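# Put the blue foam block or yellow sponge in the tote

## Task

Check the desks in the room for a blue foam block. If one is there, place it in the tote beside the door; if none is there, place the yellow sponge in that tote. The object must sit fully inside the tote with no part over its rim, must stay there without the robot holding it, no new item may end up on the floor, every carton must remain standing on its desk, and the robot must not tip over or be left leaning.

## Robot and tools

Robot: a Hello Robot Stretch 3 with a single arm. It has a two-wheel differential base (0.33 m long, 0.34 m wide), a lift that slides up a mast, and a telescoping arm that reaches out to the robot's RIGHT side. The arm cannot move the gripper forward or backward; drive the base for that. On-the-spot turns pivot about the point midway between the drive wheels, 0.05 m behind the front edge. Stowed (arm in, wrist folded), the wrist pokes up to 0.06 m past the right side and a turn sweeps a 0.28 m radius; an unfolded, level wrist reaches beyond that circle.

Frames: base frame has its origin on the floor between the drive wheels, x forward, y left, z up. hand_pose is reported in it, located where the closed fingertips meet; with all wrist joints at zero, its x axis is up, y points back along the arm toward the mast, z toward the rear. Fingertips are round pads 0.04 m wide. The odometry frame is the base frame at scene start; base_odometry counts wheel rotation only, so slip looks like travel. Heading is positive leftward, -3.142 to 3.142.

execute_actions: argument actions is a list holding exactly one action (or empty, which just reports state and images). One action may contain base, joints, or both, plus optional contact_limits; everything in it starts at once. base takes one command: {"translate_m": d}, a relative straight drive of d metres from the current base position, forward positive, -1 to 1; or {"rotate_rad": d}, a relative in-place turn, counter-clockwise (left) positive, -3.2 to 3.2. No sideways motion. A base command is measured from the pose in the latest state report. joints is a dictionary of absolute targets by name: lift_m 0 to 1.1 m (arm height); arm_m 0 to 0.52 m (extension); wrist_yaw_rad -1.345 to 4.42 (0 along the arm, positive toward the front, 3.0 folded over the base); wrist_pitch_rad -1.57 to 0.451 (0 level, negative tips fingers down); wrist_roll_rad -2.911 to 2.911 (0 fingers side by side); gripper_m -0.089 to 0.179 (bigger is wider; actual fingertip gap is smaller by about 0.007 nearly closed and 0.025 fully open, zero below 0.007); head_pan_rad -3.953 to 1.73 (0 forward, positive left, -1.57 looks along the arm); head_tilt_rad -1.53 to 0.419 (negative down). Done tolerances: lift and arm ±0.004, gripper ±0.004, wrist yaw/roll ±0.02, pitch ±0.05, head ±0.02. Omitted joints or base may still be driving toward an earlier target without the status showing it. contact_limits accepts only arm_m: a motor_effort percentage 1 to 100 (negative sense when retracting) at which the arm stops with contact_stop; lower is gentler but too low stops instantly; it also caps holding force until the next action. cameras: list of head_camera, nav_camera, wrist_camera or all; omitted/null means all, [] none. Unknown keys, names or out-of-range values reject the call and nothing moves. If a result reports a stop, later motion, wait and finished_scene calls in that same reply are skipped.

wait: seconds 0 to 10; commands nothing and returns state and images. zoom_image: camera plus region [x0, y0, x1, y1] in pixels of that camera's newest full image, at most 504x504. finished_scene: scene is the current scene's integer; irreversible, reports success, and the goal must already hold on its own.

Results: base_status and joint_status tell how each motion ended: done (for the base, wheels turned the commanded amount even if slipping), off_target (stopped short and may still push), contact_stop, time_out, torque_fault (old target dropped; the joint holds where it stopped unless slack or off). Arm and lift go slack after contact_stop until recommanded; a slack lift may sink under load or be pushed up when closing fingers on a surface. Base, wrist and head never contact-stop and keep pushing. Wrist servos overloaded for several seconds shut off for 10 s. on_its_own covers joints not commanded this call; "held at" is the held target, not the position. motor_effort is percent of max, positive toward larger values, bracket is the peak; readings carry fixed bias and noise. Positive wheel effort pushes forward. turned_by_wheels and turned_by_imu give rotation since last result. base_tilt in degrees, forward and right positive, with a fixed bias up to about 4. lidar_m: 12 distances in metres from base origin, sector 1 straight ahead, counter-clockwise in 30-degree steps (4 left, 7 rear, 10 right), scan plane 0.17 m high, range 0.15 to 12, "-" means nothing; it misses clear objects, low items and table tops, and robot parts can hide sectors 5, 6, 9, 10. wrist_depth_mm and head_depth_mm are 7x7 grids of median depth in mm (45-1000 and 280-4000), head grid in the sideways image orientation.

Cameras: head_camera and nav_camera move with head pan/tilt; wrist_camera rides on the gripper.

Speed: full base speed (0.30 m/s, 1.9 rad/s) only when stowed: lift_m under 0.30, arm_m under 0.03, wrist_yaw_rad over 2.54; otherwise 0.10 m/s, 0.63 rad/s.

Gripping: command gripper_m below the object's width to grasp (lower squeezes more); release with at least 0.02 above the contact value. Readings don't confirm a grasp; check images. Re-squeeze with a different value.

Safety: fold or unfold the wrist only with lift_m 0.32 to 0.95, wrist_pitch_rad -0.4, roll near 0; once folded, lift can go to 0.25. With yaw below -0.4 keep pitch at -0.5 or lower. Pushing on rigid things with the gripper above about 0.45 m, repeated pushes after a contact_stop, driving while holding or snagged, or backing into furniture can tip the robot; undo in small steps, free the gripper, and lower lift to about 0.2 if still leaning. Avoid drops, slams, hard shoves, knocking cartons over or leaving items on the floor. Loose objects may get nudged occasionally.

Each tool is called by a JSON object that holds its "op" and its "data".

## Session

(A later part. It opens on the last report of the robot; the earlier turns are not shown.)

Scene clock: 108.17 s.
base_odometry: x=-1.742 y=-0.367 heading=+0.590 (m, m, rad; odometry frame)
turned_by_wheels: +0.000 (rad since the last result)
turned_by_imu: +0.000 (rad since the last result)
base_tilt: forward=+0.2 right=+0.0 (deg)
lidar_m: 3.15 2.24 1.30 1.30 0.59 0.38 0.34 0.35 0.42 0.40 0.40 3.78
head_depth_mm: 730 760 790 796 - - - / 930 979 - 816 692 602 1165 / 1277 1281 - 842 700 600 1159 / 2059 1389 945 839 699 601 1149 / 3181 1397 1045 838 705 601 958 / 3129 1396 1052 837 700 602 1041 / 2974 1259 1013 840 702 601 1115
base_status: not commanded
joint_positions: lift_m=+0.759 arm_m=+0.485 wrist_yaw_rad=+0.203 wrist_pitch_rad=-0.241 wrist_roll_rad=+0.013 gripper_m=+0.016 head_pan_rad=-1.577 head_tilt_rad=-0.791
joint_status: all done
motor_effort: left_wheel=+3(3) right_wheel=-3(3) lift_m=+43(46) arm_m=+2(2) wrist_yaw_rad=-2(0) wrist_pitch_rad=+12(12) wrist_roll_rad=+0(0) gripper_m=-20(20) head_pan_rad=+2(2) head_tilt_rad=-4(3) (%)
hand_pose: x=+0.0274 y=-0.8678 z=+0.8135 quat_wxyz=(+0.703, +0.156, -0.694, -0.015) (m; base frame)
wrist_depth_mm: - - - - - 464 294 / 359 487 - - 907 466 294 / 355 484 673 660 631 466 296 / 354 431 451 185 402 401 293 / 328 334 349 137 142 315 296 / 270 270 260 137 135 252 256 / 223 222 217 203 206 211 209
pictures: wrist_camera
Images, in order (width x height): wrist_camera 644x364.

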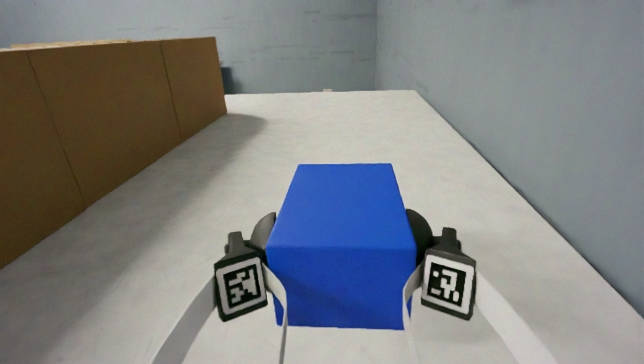

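{"op": "execute_actions", "data": {"actions": [{"joints":{"arm_m":0.005}}], "cameras": []}}

{"op": "execute_actions", "data": {"actions": [{"base":{"rotate_rad":0.31},"joints":{"wrist_yaw_rad":2.65}}], "cameras": []}}

{"op": "execute_actions", "data": {"actions": [{"base":{"translate_m":0.6}}], "cameras": []}}

{"op": "execute_actions", "data": {"actions": [{"base":{"translate_m":0.4},"joints":{"lift_m":0.285}}], "cameras": []}}

{"op": "execute_actions", "data": {"actions": [{"base":{"rotate_rad":-0.81}}], "cameras": []}}

{"op": "execute_actions", "data": {"actions": [{"base":{"translate_m":1}}], "cameras": []}}

{"op": "execute_actions", "data": {"actions": [{"base":{"translate_m":0.95}}], "cameras": []}}

{"op": "execute_actions", "data": {"actions": [{"base":{"rotate_rad":1.57},"joints":{"head_tilt_rad":-1.0}}], "cameras": ["head_camera","nav_camera"]}}

Scene clock: 120.53 s.
base_odometry: x=-1.742 y=-0.367 heading=+0.590 (m, m, rad; odometry frame)
turned_by_wheels: +0.000 (rad since the last result)
turned_by_imu: +0.000 (rad since the last result)
base_tilt: forward=+0.2 right=+0.0 (deg)
lidar_m: 3.15 2.24 1.30 1.30 0.59 0.38 0.34 0.35 0.42 0.40 0.40 3.78
head_depth_mm: 731 762 789 814 704 614 - / 933 984 986 841 702 604 - / 1290 1284 1052 841 703 608 - / 2062 1378 1048 842 579 - - / 3187 1391 1051 841 686 602 965 / 3137 1390 1055 842 701 603 1039 / 2981 1265 1011 838 701 601 1111
base_status: not commanded
joint_positions: lift_m=+0.759 arm_m=+0.005 wrist_yaw_rad=+0.201 wrist_pitch_rad=-0.241 wrist_roll_rad=+0.013 gripper_m=+0.016 head_pan_rad=-1.577 head_tilt_rad=-0.791
joint_status: all done
motor_effort: left_wheel=+3(3) right_wheel=-3(3) lift_m=+44(44) arm_m=-4(4) wrist_yaw_rad=-3(2) wrist_pitch_rad=+12(13) wrist_roll_rad=+0(0) gripper_m=-20(20) head_pan_rad=+2(2) head_tilt_rad=-3(3) (%)
hand_pose: x=+0.0271 y=-0.3885 z=+0.8135 quat_wxyz=(+0.703, +0.155, -0.694, -0.015) (m; base frame)
wrist_depth_mm: - - - - - 614 396 / 298 380 666 - - 611 387 / 322 375 597 665 637 568 393 / 345 378 447 186 404 415 375 / 352 340 350 137 141 315 311 / 271 271 261 137 134 254 250 / 225 224 220 205 209 214 210
pictures: none
No camera images: the call's "cameras" was empty. Leave "cameras" out to get every camera's image.

Scene clock: 122.77 s.
base_odometry: x=-1.742 y=-0.367 heading=+0.900 (m, m, rad; odometry frame)
turned_by_wheels: +0.310 (rad since the last result)
turned_by_imu: +0.313 (rad since the last result)
base_tilt: forward=+0.2 right=+0.0 (deg)
lidar_m: 2.40 1.30 1.31 0.86 0.43 0.35 0.34 0.38 0.58 0.40 3.78 3.28
head_depth_mm: 2863 1394 1048 841 702 601 - / 3127 1395 1049 842 702 605 - / 3218 1394 1050 842 701 603 - / 3016 1213 1051 841 701 613 - / 3218 942 820 812 702 601 1232 / 3278 3002 708 721 699 614 1174 / 3414 3243 739 766 701 614 1195
base_status: done
joint_positions: lift_m=+0.759 arm_m=+0.005 wrist_yaw_rad=+2.647 wrist_pitch_rad=-0.241 wrist_roll_rad=+0.013 gripper_m=+0.016 head_pan_rad=-1.577 head_tilt_rad=-0.791
joint_status: all done
motor_effort: left_wheel=-3(8) right_wheel=+1(3) lift_m=+43(43) arm_m=-4(4) wrist_yaw_rad=+2(5) wrist_pitch_rad=+12(13) wrist_roll_rad=+0(0) gripper_m=-20(20) head_pan_rad=+3(2) head_tilt_rad=-4(4) (%)
hand_pose: x=+0.0940 y=+0.0637 z=+0.8135 quat_wxyz=(+0.254, +0.706, -0.091, +0.655) (m; base frame)
wrist_depth_mm: 848 - - - - - - / 756 - - - - - 973 / 750 - - - - - - / 744 - - 185 - - - / 725 - - 137 141 - - / 734 - - 136 135 - - / - - - 961 - - -
pictures: none
No camera images: the call's "cameras" was empty. Leave "cameras" out to get every camera's image.

Scene clock: 130.27 s.
base_odometry: x=-1.369 y=+0.103 heading=+0.900 (m, m, rad; odometry frame)
turned_by_wheels: +0.000 (rad since the last result)
turned_by_imu: +0.003 (rad since the last result)
base_tilt: forward=+0.3 right=+0.0 (deg)
lidar_m: 1.81 1.51 0.85 1.21 1.17 0.95 0.94 0.69 1.08 3.12 3.52 2.73
head_depth_mm: 3083 1468 1129 926 1548 1350 - / 3137 3244 2416 1928 1605 1382 - / 3333 3229 2409 1925 1609 1375 - / 3272 3128 2413 1940 1601 1413 - / 3388 3261 2413 1938 1598 1381 1231 / 3394 3230 2421 1919 1598 1371 1206 / 3475 3254 2402 1949 1604 1381 1203
base_status: done
joint_positions: lift_m=+0.759 arm_m=+0.005 wrist_yaw_rad=+2.648 wrist_pitch_rad=-0.241 wrist_roll_rad=+0.013 gripper_m=+0.016 head_pan_rad=-1.577 head_tilt_rad=-0.791
joint_status: not commanded
motor_effort: left_wheel=-3(3) right_wheel=+2(5) lift_m=+43(43) arm_m=-4(4) wrist_yaw_rad=+3(2) wrist_pitch_rad=+12(13) wrist_roll_rad=+0(0) gripper_m=-21(20) head_pan_rad=+2(2) head_tilt_rad=-3(3) (%)
hand_pose: x=+0.0939 y=+0.0638 z=+0.8135 quat_wxyz=(+0.254, +0.706, -0.090, +0.655) (m; base frame)
wrist_depth_mm: 929 - - - - - 790 / - - - - - 758 819 / - - - - 615 681 736 / - - - 185 - - - / - - - 136 141 - - / - - - 136 134 - - / - - - 975 - - -
pictures: none
No camera images: the call's "cameras" was empty. Leave "cameras" out to get every camera's image.

Scene clock: 135.80 s.
base_odometry: x=-1.120 y=+0.416 heading=+0.900 (m, m, rad; odometry frame)
turned_by_wheels: +0.000 (rad since the last result)
turned_by_imu: +0.002 (rad since the last result)
base_tilt: forward=+0.3 right=+0.0 (deg)
lidar_m: 2.43 1.42 1.16 0.68 1.26 1.35 1.34 1.04 1.33 3.44 3.02 2.16
head_depth_mm: 3185 3219 2409 1933 1591 1379 1206 / 3245 3120 2402 1916 1614 1377 1207 / 3268 3187 2405 1943 1600 1379 1208 / 3374 3257 2418 1909 1615 1380 1205 / 3391 3214 2420 1934 1609 1376 1209 / 3378 3205 2436 1913 1595 1380 1210 / 3537 3200 2403 1928 1609 1386 1204
base_status: done
joint_positions: lift_m=+0.286 arm_m=+0.005 wrist_yaw_rad=+2.648 wrist_pitch_rad=-0.241 wrist_roll_rad=+0.013 gripper_m=+0.016 head_pan_rad=-1.577 head_tilt_rad=-0.791
joint_status: all done
motor_effort: left_wheel=-3(10) right_wheel=+1(4) lift_m=+16(40) arm_m=-3(3) wrist_yaw_rad=+2(2) wrist_pitch_rad=+12(12) wrist_roll_rad=+0(0) gripper_m=-20(21) head_pan_rad=+2(2) head_tilt_rad=-3(3) (%)
hand_pose: x=+0.0939 y=+0.0638 z=+0.3397 quat_wxyz=(+0.254, +0.706, -0.090, +0.655) (m; base frame)
wrist_depth_mm: 878 948 - - - - - / 928 - - - - - - / - - - - - - - / - - 939 185 903 959 923 / 805 796 733 137 141 720 722 / 643 611 597 136 134 590 575 / - 516 504 472 481 488 484
pictures: none
No camera images: the call's "cameras" was empty. Leave "cameras" out to get every camera's image.

Scene clock: 137.53 s.
base_odometry: x=-1.120 y=+0.416 heading=+0.090 (m, m, rad; odometry frame)
turned_by_wheels: -0.810 (rad since the last result)
turned_by_imu: -0.817 (rad since the last result)
base_tilt: forward=+0.2 right=-0.1 (deg)
lidar_m: 2.38 2.16 1.42 1.25 0.69 1.16 1.45 1.34 1.04 1.33 3.17 3.44
head_depth_mm: 1461 1393 1045 1314 1561 1373 1211 / 1602 1268 1046 1775 1529 1381 1207 / 1762 1014 1025 1872 1600 1386 1209 / 1941 1102 1124 1925 1604 1381 1208 / 2077 1258 2152 1941 1592 1377 1208 / 1456 1385 2267 1927 1612 1366 1211 / 2755 2781 2412 1931 1614 1380 1212
base_status: done
joint_positions: lift_m=+0.286 arm_m=+0.005 wrist_yaw_rad=+2.648 wrist_pitch_rad=-0.241 wrist_roll_rad=+0.013 gripper_m=+0.016 head_pan_rad=-1.577 head_tilt_rad=-0.791
joint_status: not commanded
motor_effort: left_wheel=+4(13) right_wheel=-2(6) lift_m=+17(17) arm_m=-4(4) wrist_yaw_rad=+3(2) wrist_pitch_rad=+12(12) wrist_roll_rad=+0(0) gripper_m=-20(20) head_pan_rad=+2(2) head_tilt_rad=-3(4) (%)
hand_pose: x=+0.0939 y=+0.0638 z=+0.3397 quat_wxyz=(+0.254, +0.706, -0.090, +0.655) (m; base frame)
wrist_depth_mm: 979 - - - - - - / - - - - - - - / - - - - - - - / - - - 184 949 928 933 / 801 781 813 136 141 719 722 / 634 633 602 136 134 577 567 / - 513 509 473 478 489 486
pictures: none
No camera images: the call's "cameras" was empty. Leave "cameras" out to get every camera's image.

Scene clock: 142.47 s.
base_odometry: x=-0.124 y=+0.506 heading=+0.090 (m, m, rad; odometry frame)
turned_by_wheels: +0.000 (rad since the last result)
turned_by_imu: +0.006 (rad since the last result)
base_tilt: forward=+0.2 right=+0.0 (deg)
lidar_m: 1.78 1.40 1.39 1.91 1.36 1.50 2.25 1.69 1.95 2.72 2.67 2.61
head_depth_mm: 2306 2108 2283 1937 1615 1381 1205 / 2609 2832 2429 1938 1606 1384 1204 / 2904 3088 2407 1936 1612 1369 1209 / 3320 3207 2415 1930 1618 1381 1216 / 3237 3224 2401 1938 1595 1372 1206 / 3054 3157 2384 1933 1618 1368 1202 / 2860 3072 2429 1938 1599 1377 1197
base_status: done
joint_positions: lift_m=+0.286 arm_m=+0.005 wrist_yaw_rad=+2.648 wrist_pitch_rad=-0.241 wrist_roll_rad=+0.013 gripper_m=+0.016 head_pan_rad=-1.577 head_tilt_rad=-0.791
joint_status: not commanded
motor_effort: left_wheel=+2(14) right_wheel=-2(5) lift_m=+17(17) arm_m=-4(4) wrist_yaw_rad=+1(2) wrist_pitch_rad=+12(13) wrist_roll_rad=+0(0) gripper_m=-19(20) head_pan_rad=+2(3) head_tilt_rad=-3(3) (%)
hand_pose: x=+0.0938 y=+0.0638 z=+0.3397 quat_wxyz=(+0.254, +0.706, -0.090, +0.655) (m; base frame)
wrist_depth_mm: - - - - - - - / - - - - - - - / - - - - - - - / - - - 185 941 945 946 / 800 797 808 137 141 727 720 / 632 616 603 137 134 585 583 / - 510 500 472 482 495 480
pictures: none
No camera images: the call's "cameras" was empty. Leave "cameras" out to get every camera's image.

Scene clock: 147.33 s.
base_odometry: x=+0.822 y=+0.592 heading=+0.090 (m, m, rad; odometry frame)
turned_by_wheels: +0.000 (rad since the last result)
turned_by_imu: +0.006 (rad since the last result)
base_tilt: forward=+0.2 right=+0.0 (deg)
lidar_m: 0.94 0.87 0.59 1.07 1.91 1.88 2.41 2.33 2.54 2.50 2.02 1.39
head_depth_mm: 3326 3197 2427 1930 1623 1370 1206 / 3193 3208 2402 1934 1606 1382 1205 / 2875 3180 2410 1934 1603 1386 1204 / 2095 2950 2396 1935 1605 1374 1204 / 1823 2835 2423 1933 1613 1382 1208 / 1755 2683 2400 1922 1610 1380 1200 / 1683 2515 2415 1916 1609 1378 1214
base_status: done
joint_positions: lift_m=+0.286 arm_m=+0.005 wrist_yaw_rad=+2.648 wrist_pitch_rad=-0.241 wrist_roll_rad=+0.013 gripper_m=+0.016 head_pan_rad=-1.577 head_tilt_rad=-0.791
joint_status: not commanded
motor_effort: left_wheel=+2(12) right_wheel=-1(2) lift_m=+17(16) arm_m=-4(4) wrist_yaw_rad=+2(4) wrist_pitch_rad=+12(12) wrist_roll_rad=+0(0) gripper_m=-20(20) head_pan_rad=+2(2) head_tilt_rad=-3(3) (%)
hand_pose: x=+0.0938 y=+0.0638 z=+0.3397 quat_wxyz=(+0.254, +0.706, -0.090, +0.655) (m; base frame)
wrist_depth_mm: - 961 963 842 755 707 641 / - - - 898 789 726 669 / - - - 942 843 786 688 / - - 874 185 874 821 736 / 800 790 819 137 141 747 698 / 645 616 607 136 135 580 466 / - 516 505 470 480 486 457
pictures: none
No camera images: the call's "cameras" was empty. Leave "cameras" out to get every camera's image.

Scene clock: 149.70 s.
base_odometry: x=+0.822 y=+0.592 heading=+1.660 (m, m, rad; odometry frame)
turned_by_wheels: +1.570 (rad since the last result)
turned_by_imu: +1.581 (rad since the last result)
base_tilt: forward=+0.2 right=+0.0 (deg)
lidar_m: 1.07 1.95 1.87 2.41 2.32 2.54 2.50 2.01 1.40 0.95 0.88 0.59
head_depth_mm: 1286 1557 1797 1593 1410 1270 1144 / 1173 1418 1732 1601 1418 1241 1147 / 1083 1272 1561 1598 1402 1258 1175 / 997 1174 1413 1584 1360 1238 - / 955 1100 1298 1526 1407 1257 1135 / 894 1023 1186 1429 1425 1259 1141 / 837 951 1097 1290 1395 1253 1140
base_status: done
joint_positions: lift_m=+0.286 arm_m=+0.005 wrist_yaw_rad=+2.648 wrist_pitch_rad=-0.241 wrist_roll_rad=+0.013 gripper_m=+0.016 head_pan_rad=-1.577 head_tilt_rad=-0.988
joint_status: all done
motor_effort: left_wheel=-3(11) right_wheel=+2(7) lift_m=+16(17) arm_m=-4(3) wrist_yaw_rad=+2(1) wrist_pitch_rad=+12(12) wrist_roll_rad=+0(0) gripper_m=-20(20) head_pan_rad=+2(2) head_tilt_rad=-4(18) (%)
hand_pose: x=+0.0938 y=+0.0638 z=+0.3397 quat_wxyz=(+0.254, +0.706, -0.090, +0.656) (m; base frame)
wrist_depth_mm: - - - - - - - / - - - - - - - / - - - - - - - / - - - 184 913 927 939 / 785 800 835 136 141 739 725 / 650 632 603 137 134 587 580 / - 516 510 468 479 492 485
pictures: head_camera (sideways: a quarter turn clockwise sets it upright), nav_camera (sideways: a quarter turn counterclockwise sets it upright)
Images, in order (width x height): head_camera 896x504, nav_camera 672x504.

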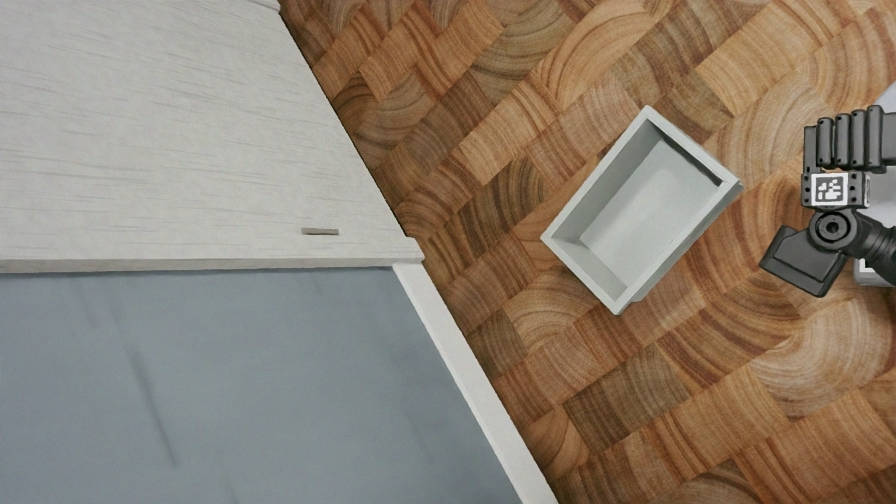

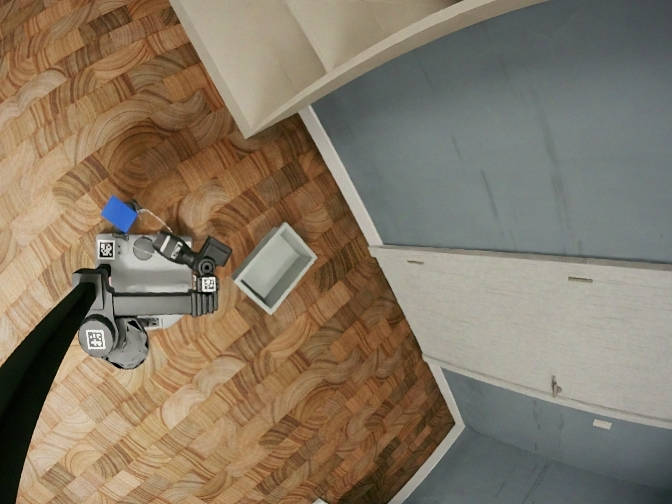

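{"op": "execute_actions", "data": {"actions": [{"base":{"translate_m":-0.05},"joints":{"arm_m":0.385,"lift_m":0.36,"wrist_yaw_rad":2.3}}], "cameras": []}}

{"op": "execute_actions", "data": {"actions": [{"joints":{"wrist_pitch_rad":-1.4}}], "cameras": ["wrist_camera"]}}

Scene clock: 157.97 s.
base_odometry: x=+0.826 y=+0.542 heading=+1.660 (m, m, rad; odometry frame)
turned_by_wheels: +0.000 (rad since the last result)
turned_by_imu: +0.000 (rad since the last result)
base_tilt: forward=+0.2 right=+0.0 (deg)
lidar_m: 1.11 1.91 1.92 2.43 2.29 2.50 2.46 1.98 1.45 0.98 0.91 0.63
head_depth_mm: 1339 1635 1839 1606 1421 1262 1148 / 1217 1457 1760 1621 1410 1259 1164 / 1122 1326 1618 1641 1415 1240 1159 / 1031 1199 1439 1632 1356 1240 1159 / 977 1134 1340 1540 1389 1237 1143 / 926 1057 1238 1468 1416 1223 1142 / 869 985 1131 1339 1418 1254 1142
base_status: done
joint_positions: lift_m=+0.359 arm_m=+0.385 wrist_yaw_rad=+2.302 wrist_pitch_rad=-0.241 wrist_roll_rad=+0.013 gripper_m=+0.016 head_pan_rad=-1.576 head_tilt_rad=-0.988
joint_status: all done
motor_effort: left_wheel=-3(12) right_wheel=+2(4) lift_m=+43(42) arm_m=+2(5) wrist_yaw_rad=-2(0) wrist_pitch_rad=+13(12) wrist_roll_rad=+0(0) gripper_m=-21(20) head_pan_rad=+2(2) head_tilt_rad=-4(5) (%)
hand_pose: x=+0.1597 y=-0.3675 z=+0.4135 quat_wxyz=(+0.363, +0.679, -0.211, +0.602) (m; base frame)
wrist_depth_mm: - - - - - 970 331 / - - - - - - 351 / - - - - - - 376 / - - - 186 - 849 401 / 920 941 948 137 142 459 429 / 764 732 708 136 134 471 463 / - 602 594 544 559 539 499
pictures: none
No camera images: the call's "cameras" was empty. Leave "cameras" out to get every camera's image.

Scene clock: 159.40 s.
base_odometry: x=+0.826 y=+0.542 heading=+1.660 (m, m, rad; odometry frame)
turned_by_wheels: +0.000 (rad since the last result)
turned_by_imu: +0.000 (rad since the last result)
base_tilt: forward=+0.2 right=+0.0 (deg)
lidar_m: 1.11 1.91 1.91 2.45 2.29 2.51 2.45 1.97 1.45 0.98 0.90 0.63
head_depth_mm: 1324 1637 1827 1616 1409 1261 1147 / 1214 1452 1778 1606 1413 1256 1160 / 1124 1325 1616 1660 1409 1251 1154 / 1033 1201 1452 1626 1329 1240 1163 / 983 1130 1345 1528 1413 1268 1147 / 924 1062 1227 1469 1408 1257 1138 / 868 986 1135 1337 1405 1266 1138
base_status: not commanded
joint_positions: lift_m=+0.359 arm_m=+0.385 wrist_yaw_rad=+2.301 wrist_pitch_rad=-1.396 wrist_roll_rad=+0.013 gripper_m=+0.016 head_pan_rad=-1.576 head_tilt_rad=-0.988
joint_status: all done
motor_effort: left_wheel=-3(3) right_wheel=+2(2) lift_m=+43(43) arm_m=+3(2) wrist_yaw_rad=+0(1) wrist_pitch_rad=-3(12) wrist_roll_rad=+0(0) gripper_m=-20(20) head_pan_rad=+2(3) head_tilt_rad=-4(5) (%)
hand_pose: x=-0.0058 y=-0.5160 z=+0.2416 quat_wxyz=(+0.638, +0.682, +0.190, +0.305) (m; base frame)
wrist_depth_mm: - 407 402 393 392 390 386 / 410 407 402 395 396 386 390 / 407 408 322 367 369 388 388 / 412 408 402 184 385 386 383 / 412 416 378 136 141 390 386 / 417 406 316 137 134 394 393 / 416 413 401 399 398 391 389
pictures: wrist_camera
Images, in order (width x height): wrist_camera 644x364.

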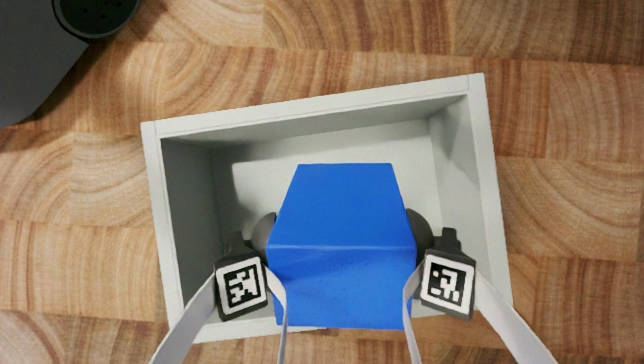

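{"op": "execute_actions", "data": {"actions": [{"joints":{"lift_m":0.19,"arm_m":0.37}}], "cameras": []}}

{"op": "execute_actions", "data": {"actions": [{"joints":{"gripper_m":0.12}}], "cameras": []}}

{"op": "execute_actions", "data": {"actions": [{"joints":{"lift_m":0.3}}], "cameras": ["wrist_camera"]}}

Scene clock: 165.47 s.
base_odometry: x=+0.826 y=+0.542 heading=+1.660 (m, m, rad; odometry frame)
turned_by_wheels: +0.000 (rad since the last result)
turned_by_imu: +0.000 (rad since the last result)
base_tilt: forward=+0.2 right=+0.0 (deg)
lidar_m: 1.11 1.92 1.92 2.44 2.29 2.50 2.45 1.97 1.45 0.98 0.91 0.63
head_depth_mm: 1332 1620 1844 1589 1422 1260 1143 / 1219 1457 1756 1595 1416 1264 1156 / 1123 1319 1612 1611 1418 1226 1157 / 1034 1208 1443 1590 1365 1233 1153 / 981 1129 1341 1536 1408 1259 1145 / 926 1056 1231 1470 1412 1264 1140 / 867 984 1138 1337 1393 1256 1139
base_status: not commanded
joint_positions: lift_m=+0.191 arm_m=+0.370 wrist_yaw_rad=+2.301 wrist_pitch_rad=-1.397 wrist_roll_rad=+0.013 gripper_m=+0.016 head_pan_rad=-1.576 head_tilt_rad=-0.988
joint_status: all done
motor_effort: left_wheel=-3(3) right_wheel=+1(1) lift_m=+17(38) arm_m=-4(5) wrist_yaw_rad=-1(2) wrist_pitch_rad=-2(2) wrist_roll_rad=+0(0) gripper_m=-20(20) head_pan_rad=+2(2) head_tilt_rad=-4(4) (%)
hand_pose: x=-0.0059 y=-0.5017 z=+0.0727 quat_wxyz=(+0.638, +0.682, +0.190, +0.304) (m; base frame)
wrist_depth_mm: 239 233 114 113 112 112 124 / 116 116 127 143 163 190 154 / 161 195 231 229 227 224 158 / 168 231 232 185 229 224 163 / 165 223 234 136 141 227 167 / 160 214 235 137 134 226 172 / 156 200 235 229 227 223 177
pictures: none
No camera images: the call's "cameras" was empty. Leave "cameras" out to get every camera's image.

Scene clock: 167.00 s.
base_odometry: x=+0.826 y=+0.542 heading=+1.660 (m, m, rad; odometry frame)
turned_by_wheels: +0.000 (rad since the last result)
turned_by_imu: +0.000 (rad since the last result)
base_tilt: forward=+0.2 right=+0.0 (deg)
lidar_m: 1.11 1.91 1.91 2.44 2.29 2.51 2.46 1.97 1.45 0.98 0.91 0.63
head_depth_mm: 1327 1627 1846 1607 1411 1265 1141 / 1215 1470 1751 1597 1408 1253 1158 / 1125 1332 1617 1597 1413 1218 1161 / 1035 1200 1440 1585 1384 1214 1161 / 981 1127 1348 1546 1416 1262 1141 / 929 1059 1232 1476 1402 1263 1134 / 873 986 1133 1337 1406 1257 1138
base_status: not commanded
joint_positions: lift_m=+0.191 arm_m=+0.370 wrist_yaw_rad=+2.301 wrist_pitch_rad=-1.397 wrist_roll_rad=+0.013 gripper_m=+0.120 head_pan_rad=-1.576 head_tilt_rad=-0.988
joint_status: all done
motor_effort: left_wheel=-3(3) right_wheel=+1(2) lift_m=+16(17) arm_m=-4(4) wrist_yaw_rad=-1(2) wrist_pitch_rad=-2(2) wrist_roll_rad=+0(1) gripper_m=+1(97) head_pan_rad=+2(2) head_tilt_rad=-4(5) (%)
hand_pose: x=-0.0059 y=-0.5017 z=+0.0727 quat_wxyz=(+0.638, +0.682, +0.190, +0.304) (m; base frame)
wrist_depth_mm: 239 235 114 113 112 113 124 / 117 116 127 144 164 191 155 / 161 194 229 228 227 224 158 / 168 230 231 139 139 225 162 / 164 220 233 140 139 226 167 / 160 199 233 231 228 - 170 / 156 220 234 234 228 216 163
pictures: none
No camera images: the call's "cameras" was empty. Leave "cameras" out to get every camera's image.

Scene clock: 168.83 s.
base_odometry: x=+0.826 y=+0.542 heading=+1.660 (m, m, rad; odometry frame)
turned_by_wheels: +0.000 (rad since the last result)
turned_by_imu: +0.000 (rad since the last result)
base_tilt: forward=+0.2 right=+0.0 (deg)
lidar_m: 1.10 1.91 1.92 2.43 2.29 2.50 2.45 1.97 1.45 0.98 0.91 0.63
head_depth_mm: 1325 1608 1812 1615 1403 1271 1149 / 1219 1466 1770 1601 1401 1263 1146 / 1125 1332 1626 1632 1397 1237 1162 / 1031 1207 1451 1591 1355 1230 1154 / 980 1139 1336 1548 1421 1262 1142 / 925 1053 1230 1464 1419 1267 1147 / 868 988 1134 1339 1410 1270 1141
base_status: not commanded
joint_positions: lift_m=+0.299 arm_m=+0.370 wrist_yaw_rad=+2.301 wrist_pitch_rad=-1.397 wrist_roll_rad=+0.013 gripper_m=+0.120 head_pan_rad=-1.576 head_tilt_rad=-0.988
joint_status: all done
motor_effort: left_wheel=-3(3) right_wheel=+1(2) lift_m=+43(44) arm_m=-4(4) wrist_yaw_rad=-3(3) wrist_pitch_rad=-2(2) wrist_roll_rad=+0(0) gripper_m=+1(1) head_pan_rad=+2(2) head_tilt_rad=-4(4) (%)
hand_pose: x=-0.0059 y=-0.5017 z=+0.1816 quat_wxyz=(+0.638, +0.682, +0.190, +0.304) (m; base frame)
wrist_depth_mm: 348 346 342 337 338 332 326 / 349 347 344 339 233 220 329 / 349 235 236 300 328 240 330 / 350 265 341 249 336 250 331 / 355 253 341 338 336 227 333 / 355 349 342 339 332 - 331 / 353 251 272 258 238 218 334
pictures: wrist_camera
Images, in order (width x height): wrist_camera 644x364.

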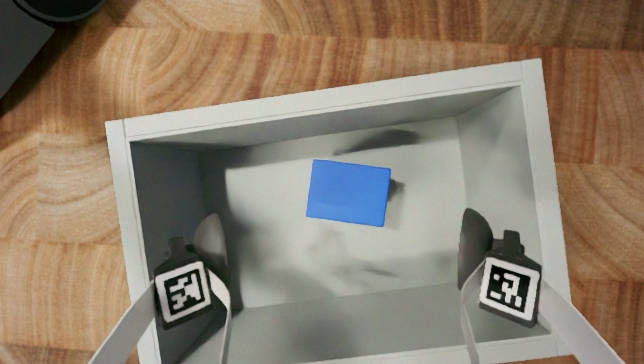

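{"op": "finished_scene", "data": {"scene": 2}}

The scene is finished: the task was done.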